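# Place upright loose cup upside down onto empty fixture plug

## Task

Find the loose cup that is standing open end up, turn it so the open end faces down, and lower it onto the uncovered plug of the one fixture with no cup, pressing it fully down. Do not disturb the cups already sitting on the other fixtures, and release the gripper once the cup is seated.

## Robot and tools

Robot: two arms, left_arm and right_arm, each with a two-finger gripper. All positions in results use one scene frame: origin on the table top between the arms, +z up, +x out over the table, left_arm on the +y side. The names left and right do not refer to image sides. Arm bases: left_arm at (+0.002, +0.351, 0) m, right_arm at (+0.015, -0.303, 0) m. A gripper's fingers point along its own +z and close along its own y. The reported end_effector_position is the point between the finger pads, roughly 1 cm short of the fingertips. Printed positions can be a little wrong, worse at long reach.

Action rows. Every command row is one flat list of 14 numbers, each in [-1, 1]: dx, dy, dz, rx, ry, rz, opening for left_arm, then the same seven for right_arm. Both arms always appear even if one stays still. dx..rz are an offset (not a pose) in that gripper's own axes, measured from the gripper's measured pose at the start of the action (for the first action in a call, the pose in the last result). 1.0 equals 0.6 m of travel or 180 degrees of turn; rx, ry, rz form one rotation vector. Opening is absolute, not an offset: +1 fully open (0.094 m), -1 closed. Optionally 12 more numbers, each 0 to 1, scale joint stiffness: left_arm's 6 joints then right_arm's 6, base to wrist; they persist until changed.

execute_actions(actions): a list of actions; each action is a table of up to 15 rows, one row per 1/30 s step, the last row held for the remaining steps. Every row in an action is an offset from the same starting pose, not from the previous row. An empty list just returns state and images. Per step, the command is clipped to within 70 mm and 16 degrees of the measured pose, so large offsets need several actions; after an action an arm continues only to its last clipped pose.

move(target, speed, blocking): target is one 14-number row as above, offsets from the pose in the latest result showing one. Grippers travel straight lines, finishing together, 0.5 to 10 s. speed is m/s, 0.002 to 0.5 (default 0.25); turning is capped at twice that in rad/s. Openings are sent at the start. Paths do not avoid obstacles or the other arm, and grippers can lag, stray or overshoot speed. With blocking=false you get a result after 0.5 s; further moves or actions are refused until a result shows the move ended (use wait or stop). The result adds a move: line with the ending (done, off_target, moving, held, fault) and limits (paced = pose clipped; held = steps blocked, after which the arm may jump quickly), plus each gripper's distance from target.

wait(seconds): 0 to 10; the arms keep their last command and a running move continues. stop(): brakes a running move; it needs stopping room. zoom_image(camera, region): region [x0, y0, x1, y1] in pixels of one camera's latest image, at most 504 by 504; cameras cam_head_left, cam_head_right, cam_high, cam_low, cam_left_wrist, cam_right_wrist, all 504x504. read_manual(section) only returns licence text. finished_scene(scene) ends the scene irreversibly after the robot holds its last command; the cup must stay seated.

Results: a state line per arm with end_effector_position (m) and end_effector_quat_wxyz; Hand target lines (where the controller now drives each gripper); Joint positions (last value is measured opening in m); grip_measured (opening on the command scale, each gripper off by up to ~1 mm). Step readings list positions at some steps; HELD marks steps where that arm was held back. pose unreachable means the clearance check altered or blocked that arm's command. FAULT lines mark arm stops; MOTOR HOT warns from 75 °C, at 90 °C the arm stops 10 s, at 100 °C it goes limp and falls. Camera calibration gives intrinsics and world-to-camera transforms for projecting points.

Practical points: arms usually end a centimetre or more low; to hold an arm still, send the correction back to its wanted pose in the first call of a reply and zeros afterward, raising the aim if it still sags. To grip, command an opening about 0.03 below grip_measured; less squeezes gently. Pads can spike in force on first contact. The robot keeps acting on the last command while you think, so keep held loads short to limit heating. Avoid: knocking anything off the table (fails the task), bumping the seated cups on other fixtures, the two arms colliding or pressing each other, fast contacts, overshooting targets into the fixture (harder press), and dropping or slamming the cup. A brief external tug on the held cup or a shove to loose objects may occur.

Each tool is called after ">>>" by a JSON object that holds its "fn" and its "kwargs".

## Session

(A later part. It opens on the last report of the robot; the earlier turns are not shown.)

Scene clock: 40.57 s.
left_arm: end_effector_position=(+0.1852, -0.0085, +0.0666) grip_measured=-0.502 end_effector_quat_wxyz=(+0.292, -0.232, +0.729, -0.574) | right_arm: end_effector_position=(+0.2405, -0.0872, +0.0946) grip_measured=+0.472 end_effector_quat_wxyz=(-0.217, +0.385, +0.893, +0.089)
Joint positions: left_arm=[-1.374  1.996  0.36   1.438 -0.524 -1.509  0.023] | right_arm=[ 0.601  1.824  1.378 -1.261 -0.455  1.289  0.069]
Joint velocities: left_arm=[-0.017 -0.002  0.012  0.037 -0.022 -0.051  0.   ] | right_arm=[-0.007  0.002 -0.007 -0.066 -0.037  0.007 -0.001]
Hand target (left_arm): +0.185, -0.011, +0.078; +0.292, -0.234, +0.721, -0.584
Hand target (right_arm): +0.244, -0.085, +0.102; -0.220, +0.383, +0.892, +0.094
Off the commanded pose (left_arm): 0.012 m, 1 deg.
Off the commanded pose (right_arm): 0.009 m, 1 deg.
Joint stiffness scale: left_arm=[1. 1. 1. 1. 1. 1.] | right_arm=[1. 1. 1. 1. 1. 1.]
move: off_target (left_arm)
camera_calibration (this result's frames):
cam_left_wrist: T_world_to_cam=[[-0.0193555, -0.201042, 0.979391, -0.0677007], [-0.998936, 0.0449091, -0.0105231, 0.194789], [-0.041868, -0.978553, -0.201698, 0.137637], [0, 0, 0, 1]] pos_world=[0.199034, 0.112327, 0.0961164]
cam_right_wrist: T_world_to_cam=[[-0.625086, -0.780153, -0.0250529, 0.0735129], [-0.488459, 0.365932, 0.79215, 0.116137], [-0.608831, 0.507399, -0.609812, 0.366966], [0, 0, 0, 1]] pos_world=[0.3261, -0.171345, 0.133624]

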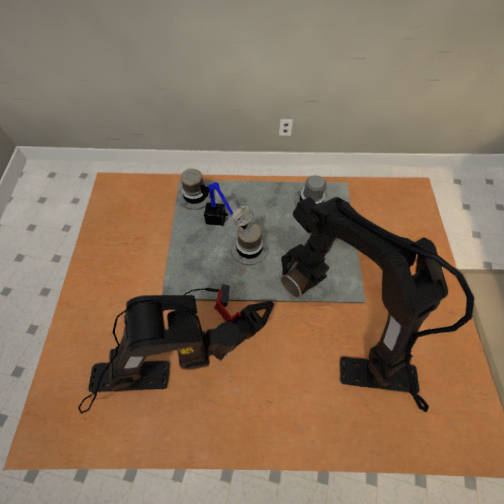

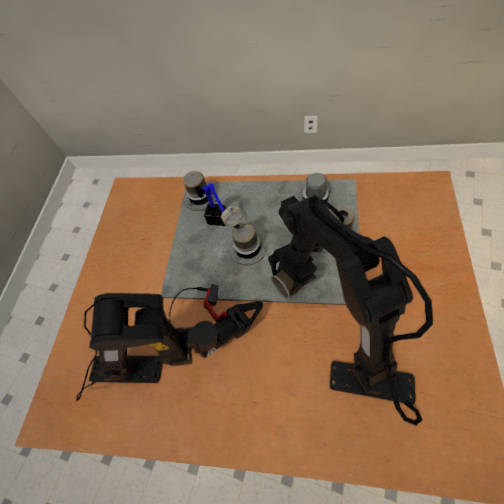

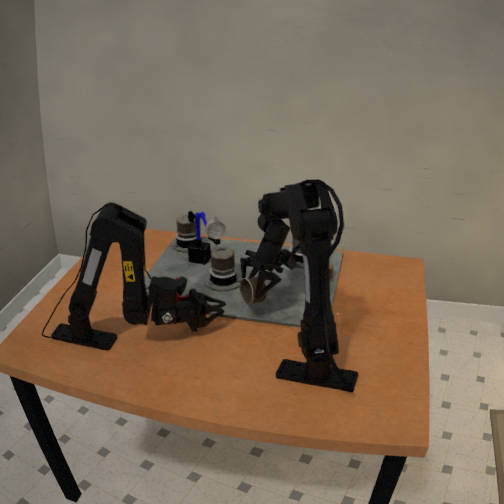

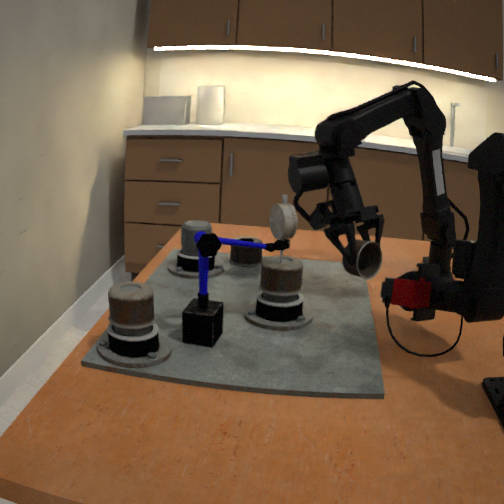

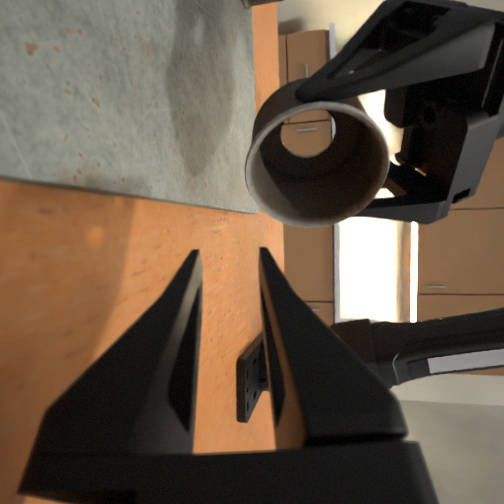

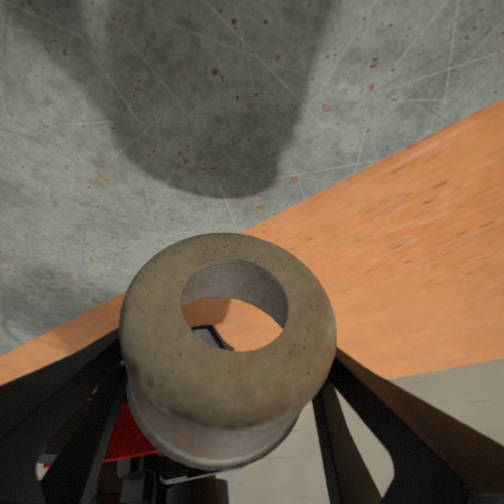

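>>> {"fn": "move", "kwargs": {"target": [-0.1,-0.15,-0.12,-0.2,0,0,-0.5,-0.278,0.207,-0.36,-0.097,-0.485,-0.27,0.42], "speed": 0.25}}

Scene clock: 45.57 s.
left_arm: end_effector_position=(+0.1759, +0.0562, +0.1608) grip_measured=-0.502 end_effector_quat_wxyz=(+0.211, -0.303, +0.876, -0.310) | right_arm: end_effector_position=(+0.4963, -0.1754, +0.1973) grip_measured=+0.473 end_effector_quat_wxyz=(+0.520, +0.003, +0.854, +0.005)
Joint positions: left_arm=[-1.298  1.257  0.915 -0.558 -0.408 -1.77   0.023] | right_arm=[0.466 1.656 1.14  0.01  0.324 0.187 0.069]
Joint velocities: left_arm=[ 0.012 -0.012  0.002 -0.11   0.007  0.051 -0.001] | right_arm=[-0.007  0.002 -0.027  0.022 -0.051  0.051 -0.001]
Hand target (left_arm): +0.180, +0.057, +0.174; +0.212, -0.310, +0.869, -0.321
Hand target (right_arm): +0.501, -0.179, +0.209; +0.541, +0.009, +0.841, +0.008
Off the commanded pose (left_arm): 0.016 m, 2 deg.
Off the commanded pose (right_arm): 0.014 m, 3 deg.
Joint stiffness scale: left_arm=[1. 1. 1. 1. 1. 1.] | right_arm=[1. 1. 1. 1. 1. 1.]
move: off_target (left_arm, right_arm)
camera_calibration (this result's frames):
cam_left_wrist: T_world_to_cam=[[0.383393, -0.60339, 0.699235, -0.1503], [-0.914754, -0.143632, 0.377619, 0.11696], [-0.127419, -0.784405, -0.60702, 0.288848], [0, 0, 0, 1]] pos_world=[0.201418, 0.152684, 0.236265]
cam_right_wrist: T_world_to_cam=[[0.0336385, -0.991727, 0.123879, -0.226237], [-0.793179, -0.101902, -0.600403, 0.535994], [0.608059, -0.0780614, -0.790044, -0.0409618], [0, 0, 0, 1]] pos_world=[0.457657, -0.172944, 0.317477]

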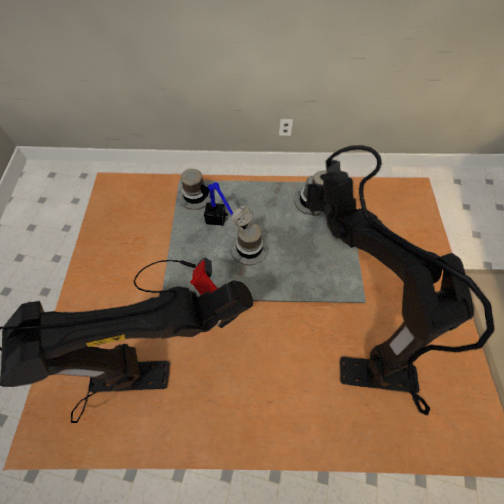

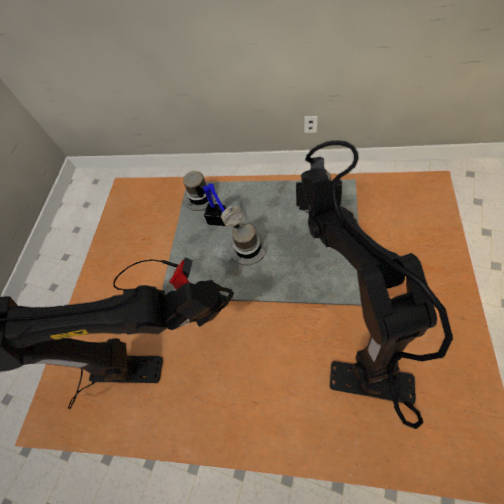

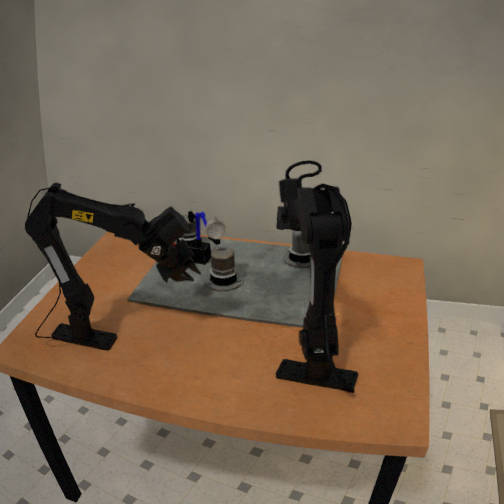

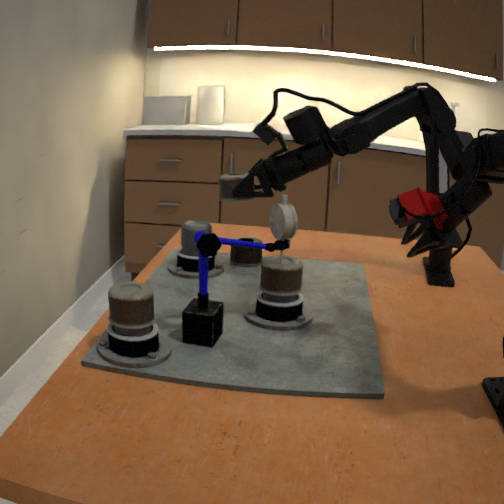

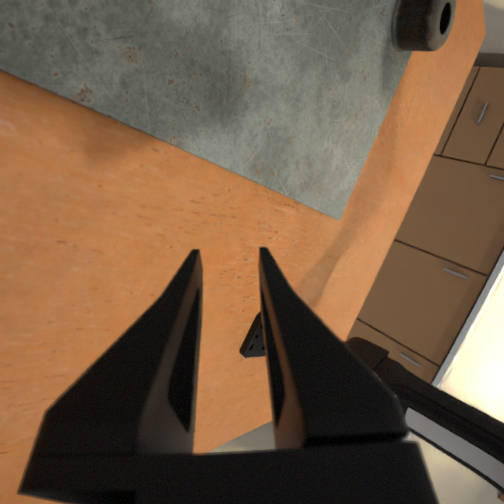

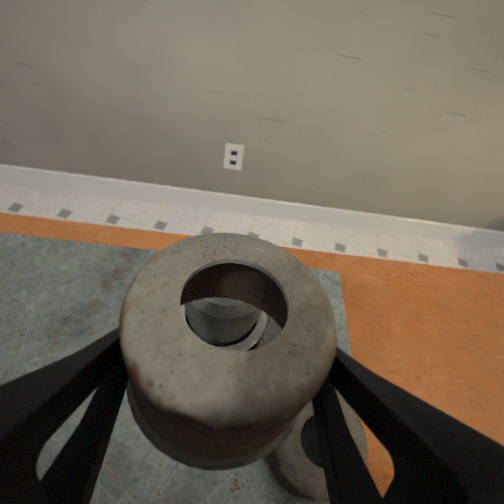

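>>> {"fn": "move", "kwargs": {"target": [0,0,0,0,0,0,-0.5,-0.034,0.005,0.142,0,-0.02,0,0.42], "speed": 0.1}}

>>> {"fn": "zoom_image", "kwargs": {"camera": "cam_low", "region": [140,160,280,290]}}

>>> {"fn": "zoom_image", "kwargs": {"camera": "cam_high", "region": [250,180,360,280]}}

Scene clock: 48.03 s.
left_arm: end_effector_position=(+0.1759, +0.0563, +0.1607) grip_measured=-0.502 end_effector_quat_wxyz=(+0.211, -0.303, +0.876, -0.310) | right_arm: end_effector_position=(+0.5649, -0.1702, +0.1484) grip_measured=+0.473 end_effector_quat_wxyz=(+0.511, -0.005, +0.860, -0.003)
Joint positions: left_arm=[-1.298  1.257  0.915 -0.559 -0.408 -1.77   0.023] | right_arm=[0.417 1.959 1.335 0.103 0.282 0.148 0.069]
Joint velocities: left_arm=[ 0.012 -0.017 -0.002 -0.11  -0.066  0.022 -0.   ] | right_arm=[-0.012  0.002 -0.022 -0.007 -0.007  0.007 -0.   ]
Hand target (left_arm): +0.176, +0.056, +0.161; +0.211, -0.303, +0.876, -0.310
Hand target (right_arm): +0.579, -0.171, +0.177; +0.547, +0.003, +0.837, +0.005
Off the commanded pose (left_arm): 0.000 m, 0 deg.
Off the commanded pose (right_arm): 0.033 m, 5 deg.
Joint stiffness scale: left_arm=[1. 1. 1. 1. 1. 1.] | right_arm=[1. 1. 1. 1. 1. 1.]
move: off_target (right_arm)
camera_calibration (this result's frames):
cam_left_wrist: T_world_to_cam=[[0.383478, -0.603643, 0.698971, -0.15017], [-0.914708, -0.143768, 0.377678, 0.11696], [-0.127492, -0.784185, -0.607289, 0.288908], [0, 0, 0, 1]] pos_world=[0.201405, 0.152723, 0.236242]
cam_right_wrist: T_world_to_cam=[[0.0431642, -0.988655, 0.143867, -0.225155], [-0.805202, -0.119672, -0.5808, 0.562426], [0.591427, -0.0907726, -0.801233, -0.112001], [0, 0, 0, 1]] pos_world=[0.528825, -0.16546, 0.26931]

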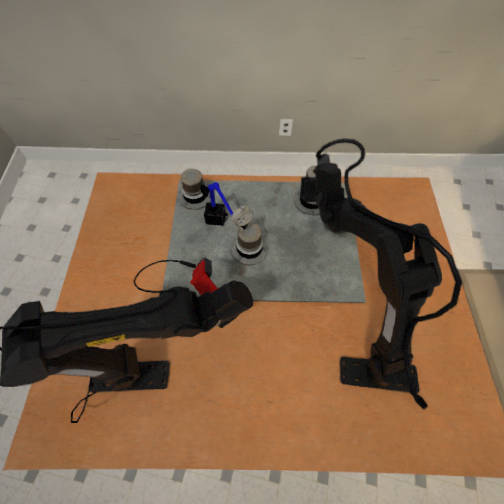

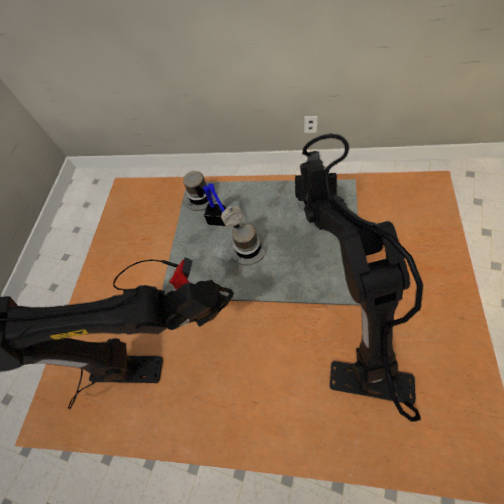

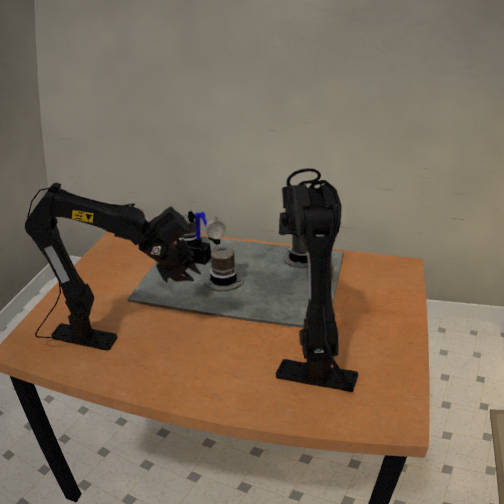

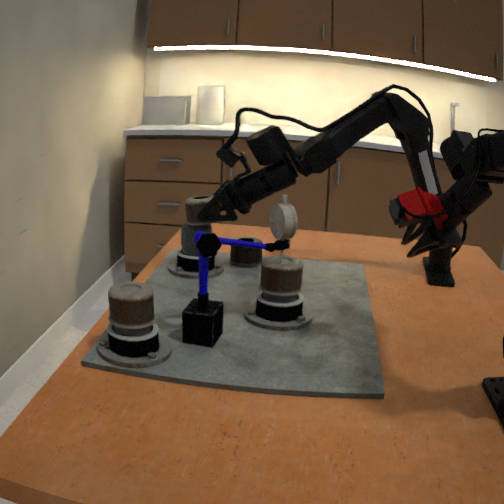

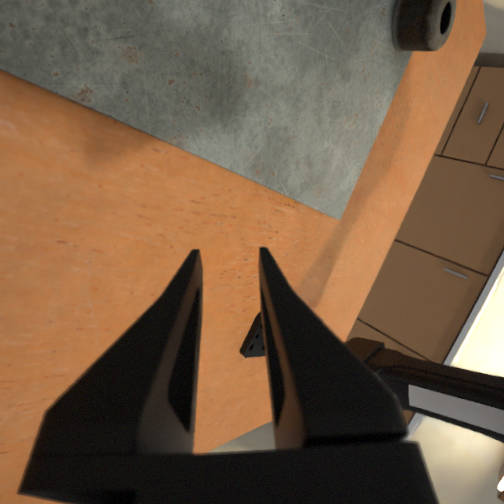

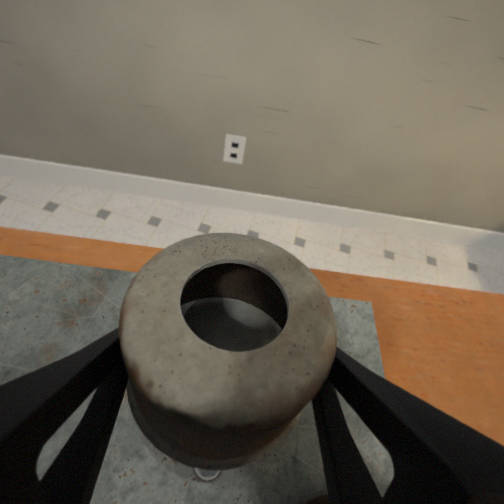

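Region (140, 160, 280, 290) of cam_low's 504x504 image, scaled by 3.600, with more detail than that image has; it fills the top 468 rows of this view, and the rest is white.

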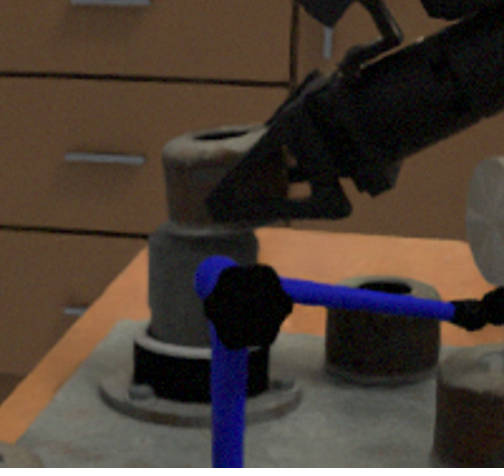

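Region (250, 180, 360, 280) of cam_high's 504x504 image, scaled by 4.582, with more detail than that image has; it fills the top 458 rows of this view, and the rest is white.

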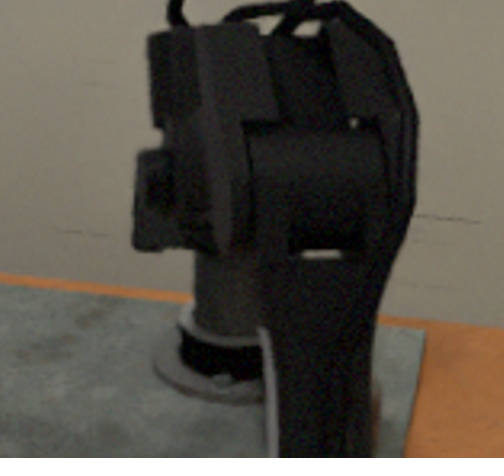

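>>> {"fn": "execute_actions", "kwargs": {"actions": [[[0,0,0,0,0,0,-0.5,-0.057,0,0,0,-0.034,0,0.42],[0,0,0,0,0,0,-0.5,-0.061,0,0,0,-0.04,0,0.42],[0,0,0,0,0,0,-0.5,-0.065,0,0.003,0,-0.046,0,0.42],[0,0,0,0,0,0,-0.5,-0.068,0,0.006,0,-0.052,0,0.42],[0,0,0,0,0,0,-0.5,-0.071,0,0.009,0,-0.058,0,0.42],[0,0,0,0,0,0,-0.5,-0.074,0,0.013,0,-0.066,0,0.42]]]}}

>>> {"fn": "zoom_image", "kwargs": {"camera": "cam_low", "region": [140,160,280,290]}}

Scene clock: 49.57 s.
left_arm: end_effector_position=(+0.1759, +0.0563, +0.1607) grip_measured=-0.502 end_effector_quat_wxyz=(+0.211, -0.303, +0.876, -0.310) | right_arm: end_effector_position=(+0.5840, -0.1642, +0.1631) grip_measured=+0.473 end_effector_quat_wxyz=(+0.564, -0.014, +0.825, +0.000)
Joint positions: left_arm=[-1.298  1.257  0.915 -0.559 -0.408 -1.77   0.023] | right_arm=[0.417 2.001 1.335 0.278 0.285 0.097 0.069]
Joint velocities: left_arm=[ 0.007  0.007 -0.012  0.007 -0.022 -0.095 -0.001] | right_arm=[-0.012  0.037 -0.007  0.11  -0.037 -0.125  0.001]
Hand target (left_arm): +0.176, +0.056, +0.161; +0.211, -0.303, +0.876, -0.310
Hand target (right_arm): +0.592, -0.169, +0.184; +0.596, -0.005, +0.803, -0.000
Off the commanded pose (left_arm): 0.000 m, 0 deg.
Off the commanded pose (right_arm): 0.023 m, 5 deg.
Joint stiffness scale: left_arm=[1. 1. 1. 1. 1. 1.] | right_arm=[1. 1. 1. 1. 1. 1.]
Step readings (end_effector_position):
0: left_arm (+0.1759, +0.0563, +0.1607) | right_arm (+0.5649, -0.1700, +0.1484)
1: left_arm (+0.1759, +0.0563, +0.1607) | right_arm (+0.5652, -0.1699, +0.1490)
2: left_arm (+0.1759, +0.0563, +0.1607) | right_arm (+0.5659, -0.1697, +0.1503)
4: left_arm (+0.1759, +0.0563, +0.1607) | right_arm (+0.5687, -0.1689, +0.1544)
8: left_arm (+0.1759, +0.0563, +0.1607) | right_arm (+0.5779, -0.1662, +0.1636)
15: end_effector_position above
camera_calibration (this result's frames):
cam_left_wrist: T_world_to_cam=[[0.383478, -0.603643, 0.698971, -0.15017], [-0.914708, -0.143768, 0.377678, 0.11696], [-0.127492, -0.784185, -0.607289, 0.288908], [0, 0, 0, 1]] pos_world=[0.201405, 0.152723, 0.236242]
cam_right_wrist: T_world_to_cam=[[0.0433449, -0.987121, 0.153992, -0.223652], [-0.722717, -0.137402, -0.677349, 0.551733], [0.689784, -0.0819329, -0.719365, -0.180393], [0, 0, 0, 1]] pos_world=[0.532873, -0.159743, 0.278388]

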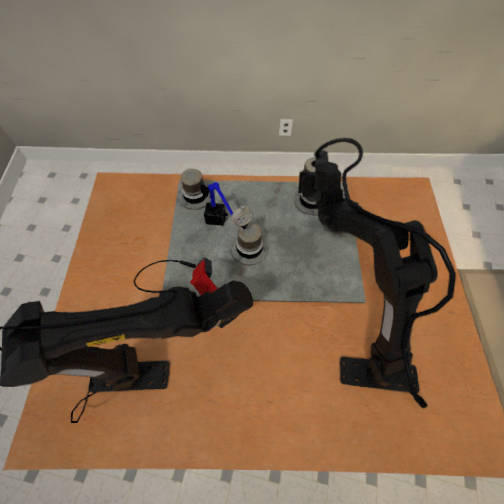

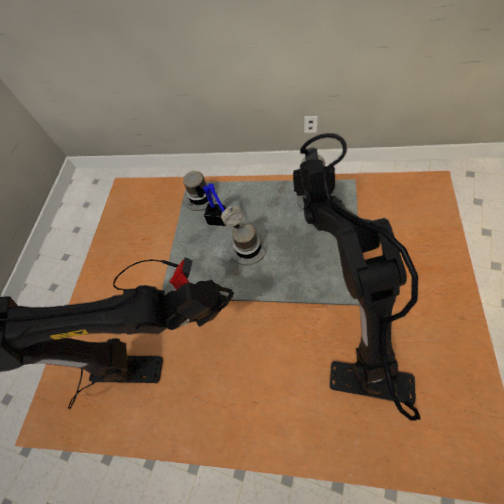

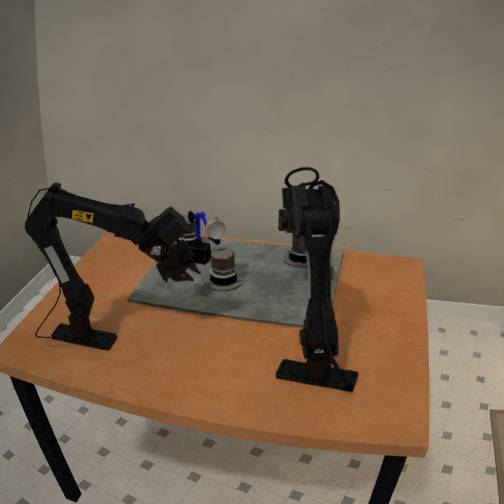

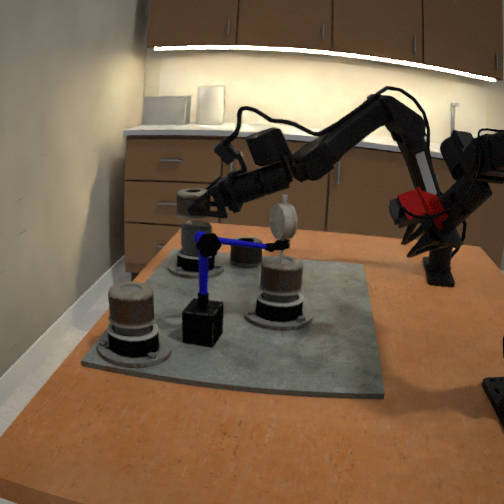

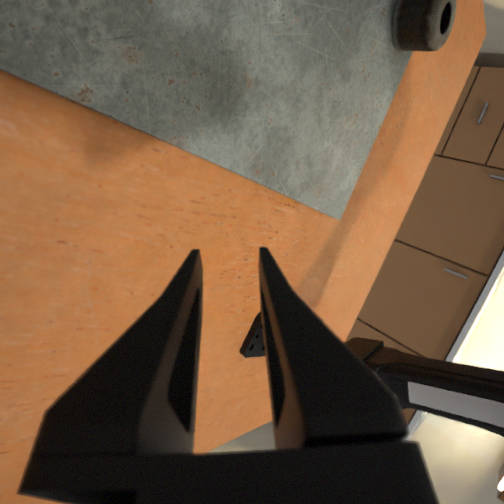

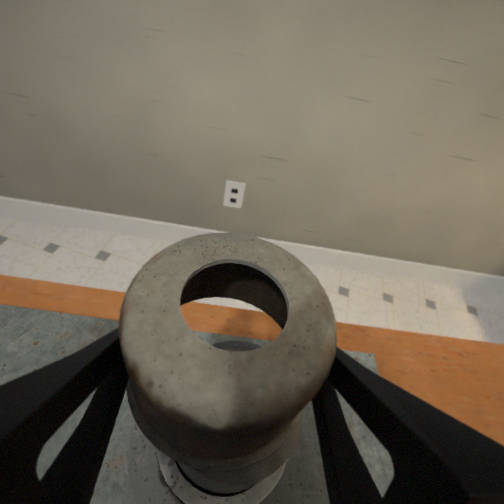

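Region (140, 160, 280, 290) of cam_low's 504x504 image, scaled by 3.600, with more detail than that image has; it fills the top 468 rows of this view, and the rest is white.

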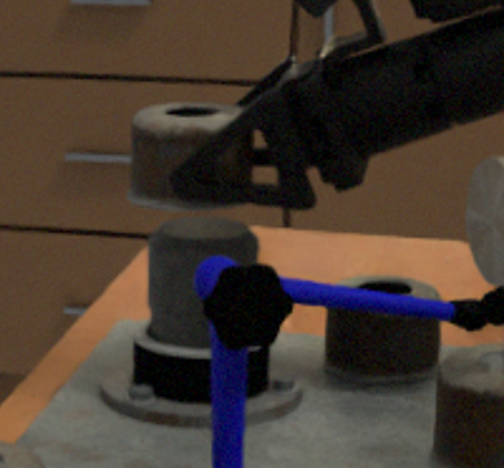

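>>> {"fn": "move", "kwargs": {"target": [0,0,0,0,0,0,-0.5,0.008,-0.02,-0.002,0,-0.015,0.005,0.42], "speed": 0.03}}

>>> {"fn": "zoom_image", "kwargs": {"camera": "cam_low", "region": [140,160,280,290]}}

Scene clock: 51.43 s.
left_arm: end_effector_position=(+0.1759, +0.0563, +0.1607) grip_measured=-0.502 end_effector_quat_wxyz=(+0.211, -0.303, +0.876, -0.310) | right_arm: end_effector_position=(+0.5767, -0.1732, +0.1424) grip_measured=+0.473 end_effector_quat_wxyz=(+0.559, -0.015, +0.829, -0.000)
Joint positions: left_arm=[-1.298  1.257  0.915 -0.559 -0.408 -1.77   0.023] | right_arm=[0.401 2.002 1.258 0.344 0.267 0.093 0.069]
Joint velocities: left_arm=[-0.007  0.012  0.022  0.007 -0.007 -0.022  0.001] | right_arm=[-0.017 -0.007 -0.007  0.022  0.022  0.037  0.001]
Hand target (left_arm): +0.176, +0.056, +0.161; +0.211, -0.303, +0.876, -0.310
Hand target (right_arm): +0.581, -0.177, +0.159; +0.583, -0.008, +0.812, +0.005
Off the commanded pose (left_arm): 0.000 m, 0 deg.
Off the commanded pose (right_arm): 0.018 m, 4 deg.
Joint stiffness scale: left_arm=[1. 1. 1. 1. 1. 1.] | right_arm=[1. 1. 1. 1. 1. 1.]
move: off_target (right_arm)
camera_calibration (this result's frames):
cam_left_wrist: T_world_to_cam=[[0.383478, -0.603643, 0.698971, -0.15017], [-0.914708, -0.143768, 0.377678, 0.11696], [-0.127492, -0.784185, -0.607289, 0.288908], [0, 0, 0, 1]] pos_world=[0.201405, 0.152723, 0.236242]
cam_right_wrist: T_world_to_cam=[[0.0468034, -0.986839, 0.154787, -0.231135], [-0.731655, -0.139364, -0.667277, 0.534597], [0.680067, -0.0820201, -0.728548, -0.184077], [0, 0, 0, 1]] pos_world=[0.527143, -0.168687, 0.258392]

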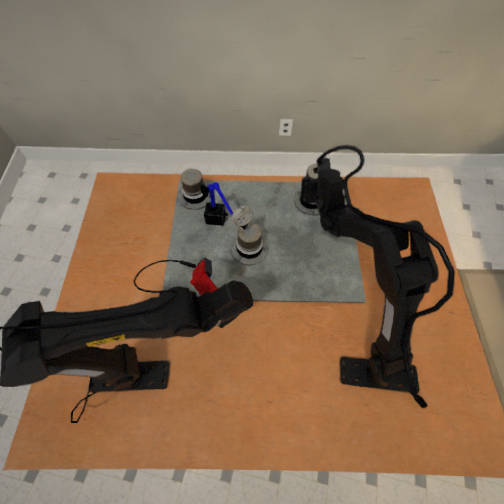

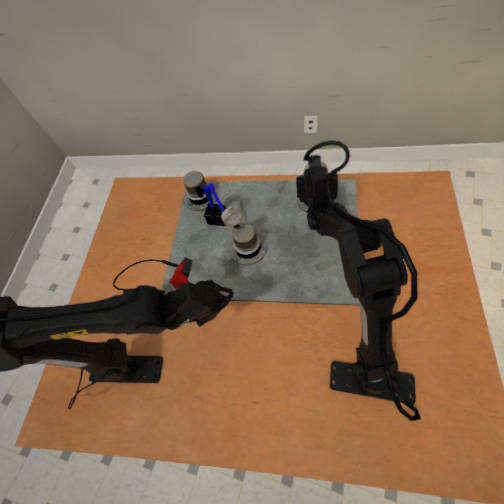

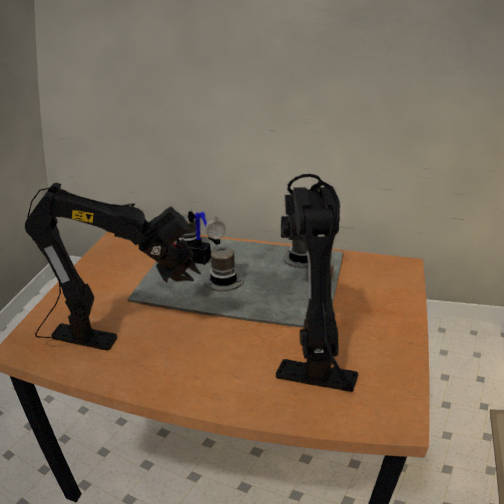

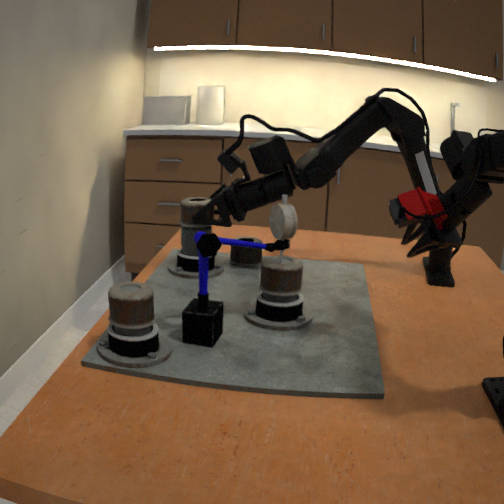

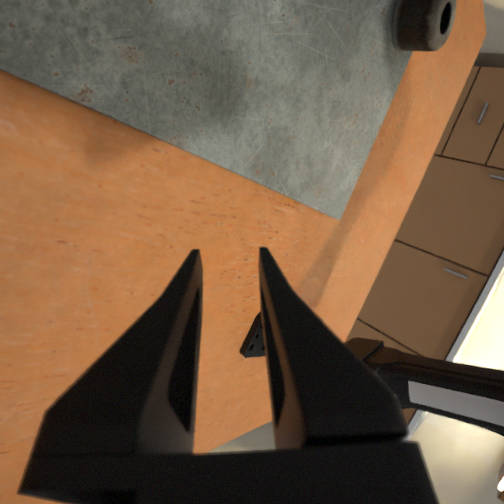

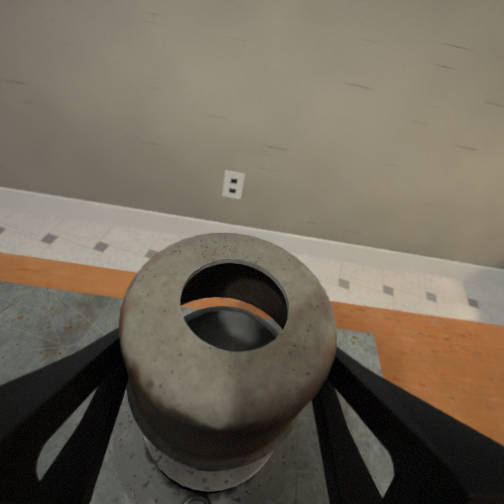

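Region (140, 160, 280, 290) of cam_low's 504x504 image, scaled by 3.600, with more detail than that image has; it fills the top 468 rows of this view, and the rest is white.

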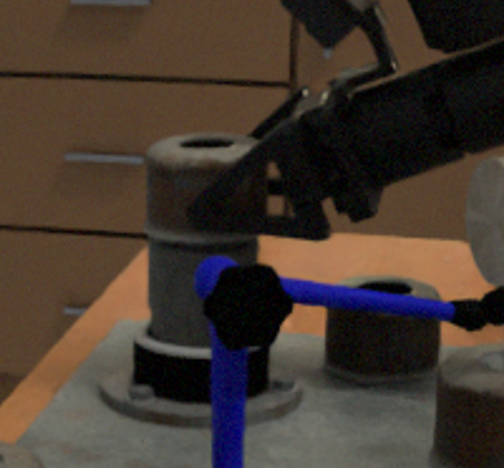

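>>> {"fn": "execute_actions", "kwargs": {"actions": [[[0,0,0,0,0,0,-0.5,-0.025,0,0.006,0,-0.02,0,0.42],[0,0,0,0,0,0,-0.5,-0.022,0,0.009,0,-0.02,0,0.42],[0,0,0,0,0,0,-0.5,-0.019,0,0.01,0,-0.02,0,0.42],[0,0,0,0,0,0,-0.5,-0.016,0,0.011,0,-0.02,0,0.42],[0,0,0,0,0,0,-0.5,-0.013,0,0.012,0,-0.02,0,0.42],[0,0,0,0,0,0,-0.5,-0.01,0,0.013,0,-0.02,0,0.42],[0,0,0,0,0,0,-0.5,-0.007,0,0.014,0,-0.02,0,0.42],[0,0,0,0,0,0,-0.5,-0.004,0,0.015,0,-0.02,0,0.42]],[[0,0,0,0,0,0,-0.5,-0.006,0,0.008,0,-0.02,0,0.42]]]}}

>>> {"fn": "zoom_image", "kwargs": {"camera": "cam_low", "region": [140,160,280,290]}}

Scene clock: 53.70 s.
left_arm: end_effector_position=(+0.1759, +0.0563, +0.1607) grip_measured=-0.502 end_effector_quat_wxyz=(+0.211, -0.303, +0.876, -0.310) | right_arm: end_effector_position=(+0.5845, -0.1735, +0.1343) grip_measured=+0.473 end_effector_quat_wxyz=(+0.578, -0.018, +0.816, -0.008)
Joint positions: left_arm=[-1.298  1.257  0.915 -0.559 -0.408 -1.77   0.023] | right_arm=[0.401 2.051 1.246 0.451 0.28  0.067 0.069]
Joint velocities: left_arm=[-0.007  0.012 -0.007 -0.051 -0.037 -0.007  0.001] | right_arm=[ 0.002 -0.012  0.002  0.051  0.037 -0.051  0.001]
Hand target (left_arm): +0.176, +0.056, +0.161; +0.211, -0.303, +0.876, -0.310
Hand target (right_arm): +0.588, -0.173, +0.137; +0.592, -0.017, +0.806, -0.004
Off the commanded pose (left_arm): 0.000 m, 0 deg.
Off the commanded pose (right_arm): 0.005 m, 2 deg.
Joint stiffness scale: left_arm=[1. 1. 1. 1. 1. 1.] | right_arm=[1. 1. 1. 1. 1. 1.]
Step readings (end_effector_position; steps 1 to 15: 1st action; 16 to 30: 2nd action):
0: left_arm (+0.1759, +0.0563, +0.1607) | right_arm (+0.5768, -0.1732, +0.1427)
1: left_arm (+0.1759, +0.0563, +0.1607) | right_arm (+0.5770, -0.1731, +0.1425)
2: left_arm (+0.1759, +0.0563, +0.1607) | right_arm (+0.5775, -0.1730, +0.1421)
4: left_arm (+0.1759, +0.0563, +0.1607) | right_arm (+0.5787, -0.1726, +0.1399)
8: left_arm (+0.1759, +0.0563, +0.1607) | right_arm (+0.5811, -0.1730, +0.1338)
15: left_arm (+0.1759, +0.0563, +0.1607) | right_arm (+0.5825, -0.1732, +0.1352)
16: left_arm (+0.1759, +0.0563, +0.1607) | right_arm (+0.5827, -0.1733, +0.1350)
17: left_arm (+0.1759, +0.0563, +0.1607) | right_arm (+0.5833, -0.1734, +0.1353)
19: left_arm (+0.1759, +0.0563, +0.1607) | right_arm (+0.5837, -0.1734, +0.1345)
23: left_arm (+0.1759, +0.0563, +0.1607) | right_arm (+0.5842, -0.1734, +0.1337)
30: end_effector_position above
camera_calibration (this result's frames):
cam_left_wrist: T_world_to_cam=[[0.383478, -0.603643, 0.698971, -0.15017], [-0.914708, -0.143768, 0.377678, 0.11696], [-0.127492, -0.784185, -0.607289, 0.288908], [0, 0, 0, 1]] pos_world=[0.201405, 0.152723, 0.236242]
cam_right_wrist: T_world_to_cam=[[0.0356936, -0.984586, 0.171221, -0.225885], [-0.700672, -0.146821, -0.698213, 0.519565], [0.71259, -0.0950479, -0.695112, -0.221091], [0, 0, 0, 1]] pos_world=[0.529655, -0.167134, 0.24776]

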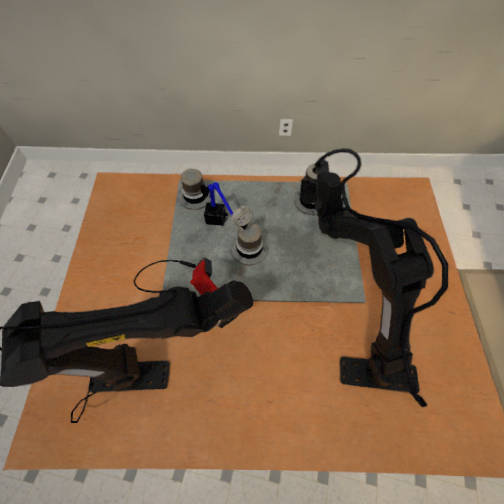

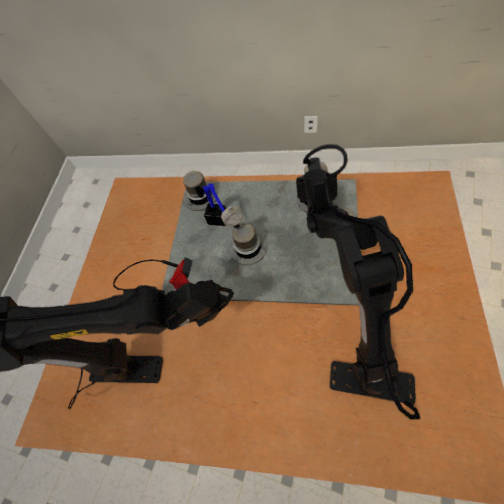

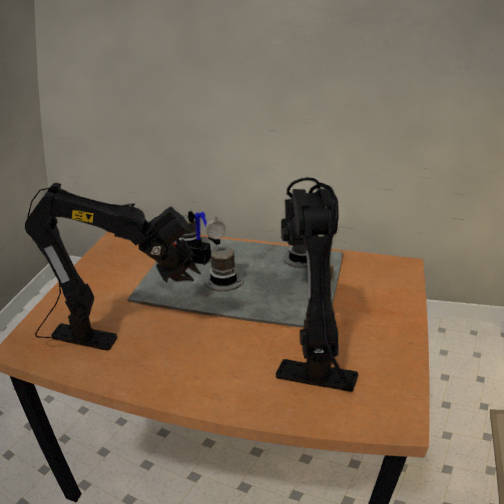

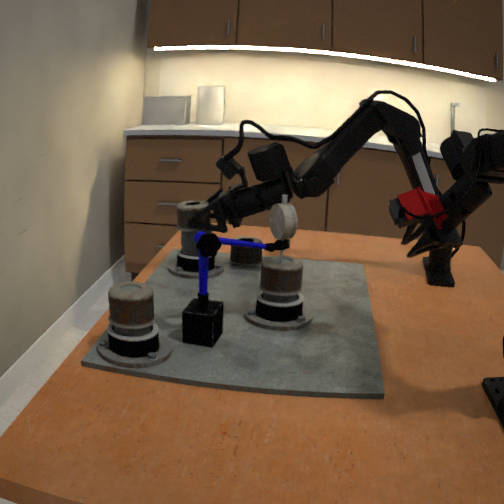

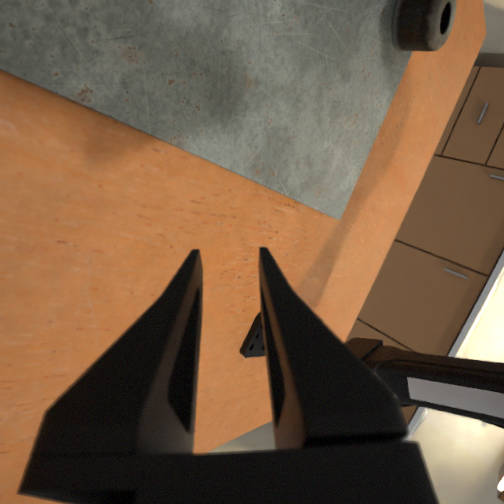

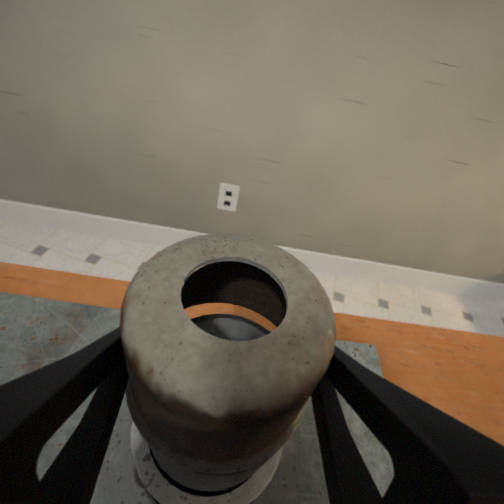

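Region (140, 160, 280, 290) of cam_low's 504x504 image, scaled by 3.600, with more detail than that image has; it fills the top 468 rows of this view, and the rest is white.

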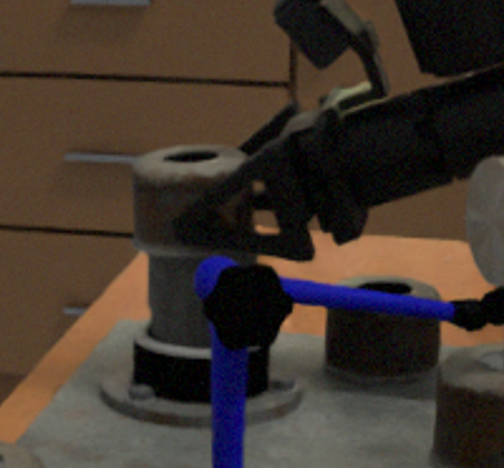

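Overshot; pull back ~6 mm.

>>> {"fn": "move", "kwargs": {"target": [0,0,0,0,0,0,-0.5,0.003,0,-0.011,0,-0.004,0.012,0.42], "speed": 0.01}}

>>> {"fn": "zoom_image", "kwargs": {"camera": "cam_low", "region": [140,160,280,290]}}

Scene clock: 56.47 s.
left_arm: end_effector_position=(+0.1759, +0.0563, +0.1607) grip_measured=-0.502 end_effector_quat_wxyz=(+0.211, -0.303, +0.876, -0.310) | right_arm: end_effector_position=(+0.5825, -0.1753, +0.1318) grip_measured=+0.473 end_effector_quat_wxyz=(+0.581, -0.006, +0.814, -0.002)
Joint positions: left_arm=[-1.298  1.257  0.915 -0.559 -0.408 -1.77   0.023] | right_arm=[0.401 2.051 1.225 0.48  0.287 0.091 0.069]
Joint velocities: left_arm=[-0.007  0.007  0.002  0.007 -0.007 -0.051  0.001] | right_arm=[ 0.007 -0.007 -0.002  0.051  0.007 -0.022 -0.   ]
Hand target (left_arm): +0.176, +0.056, +0.161; +0.211, -0.303, +0.876, -0.310
Hand target (right_arm): +0.578, -0.174, +0.135; +0.583, -0.002, +0.813, +0.003
Off the commanded pose (left_arm): 0.000 m, 0 deg.
Off the commanded pose (right_arm): 0.006 m, 1 deg.
Joint stiffness scale: left_arm=[1. 1. 1. 1. 1. 1.] | right_arm=[1. 1. 1. 1. 1. 1.]
move: done
camera_calibration (this result's frames):
cam_left_wrist: T_world_to_cam=[[0.383478, -0.603643, 0.698971, -0.15017], [-0.914708, -0.143768, 0.377678, 0.11696], [-0.127492, -0.784185, -0.607289, 0.288908], [0, 0, 0, 1]] pos_world=[0.201405, 0.152723, 0.236242]
cam_right_wrist: T_world_to_cam=[[0.0208889, -0.988688, 0.148527, -0.216213], [-0.696529, -0.120965, -0.707259, 0.519493], [0.717225, -0.0886794, -0.691176, -0.223599], [0, 0, 0, 1]] pos_world=[0.526729, -0.170755, 0.244983]

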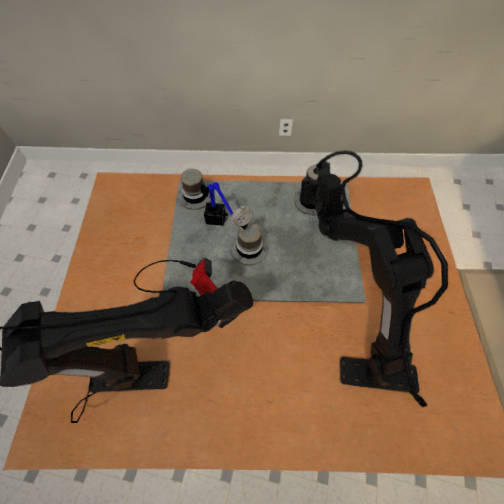

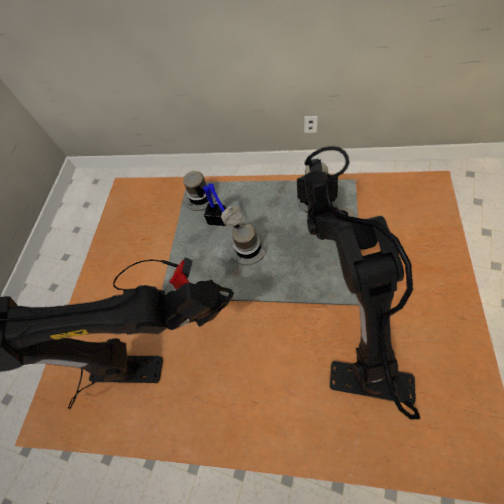

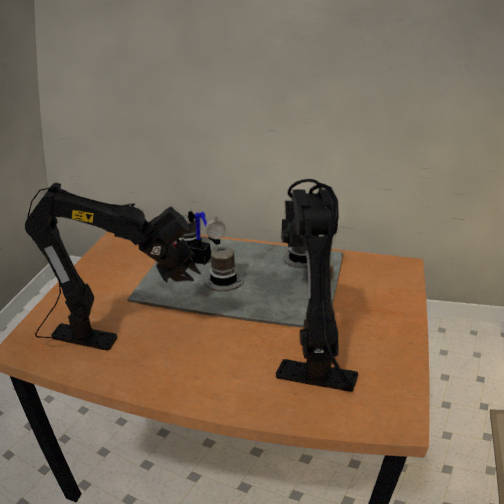

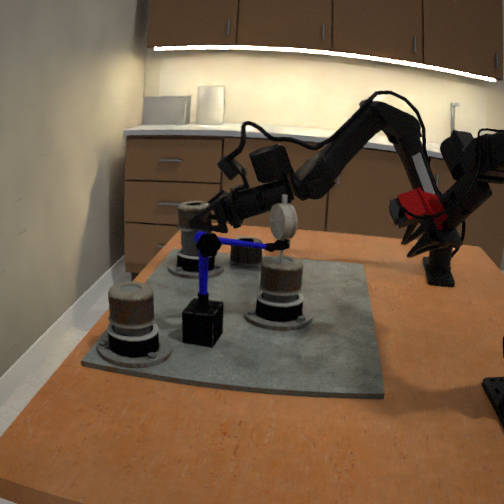

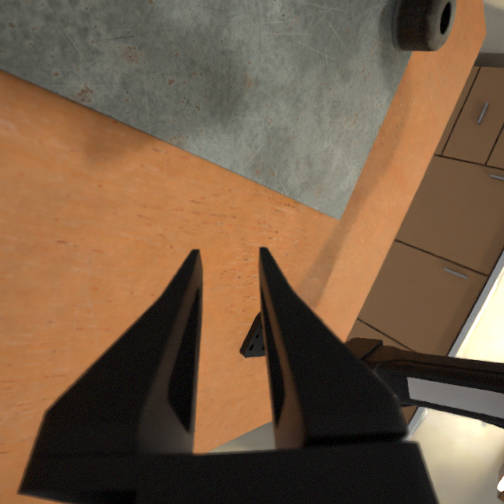

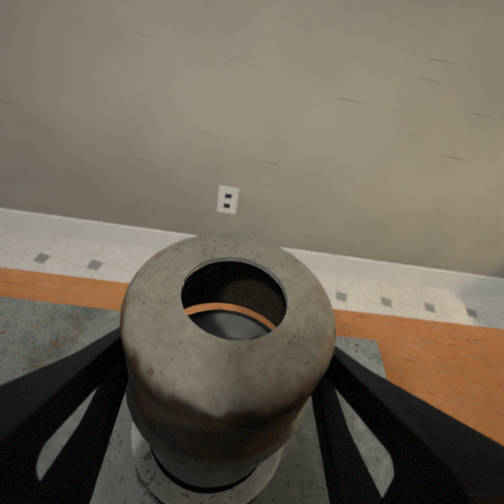

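Region (140, 160, 280, 290) of cam_low's 504x504 image, scaled by 3.600, with more detail than that image has; it fills the top 468 rows of this view, and the rest is white.

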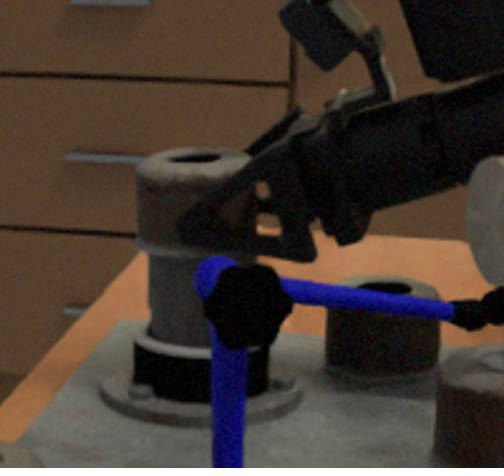

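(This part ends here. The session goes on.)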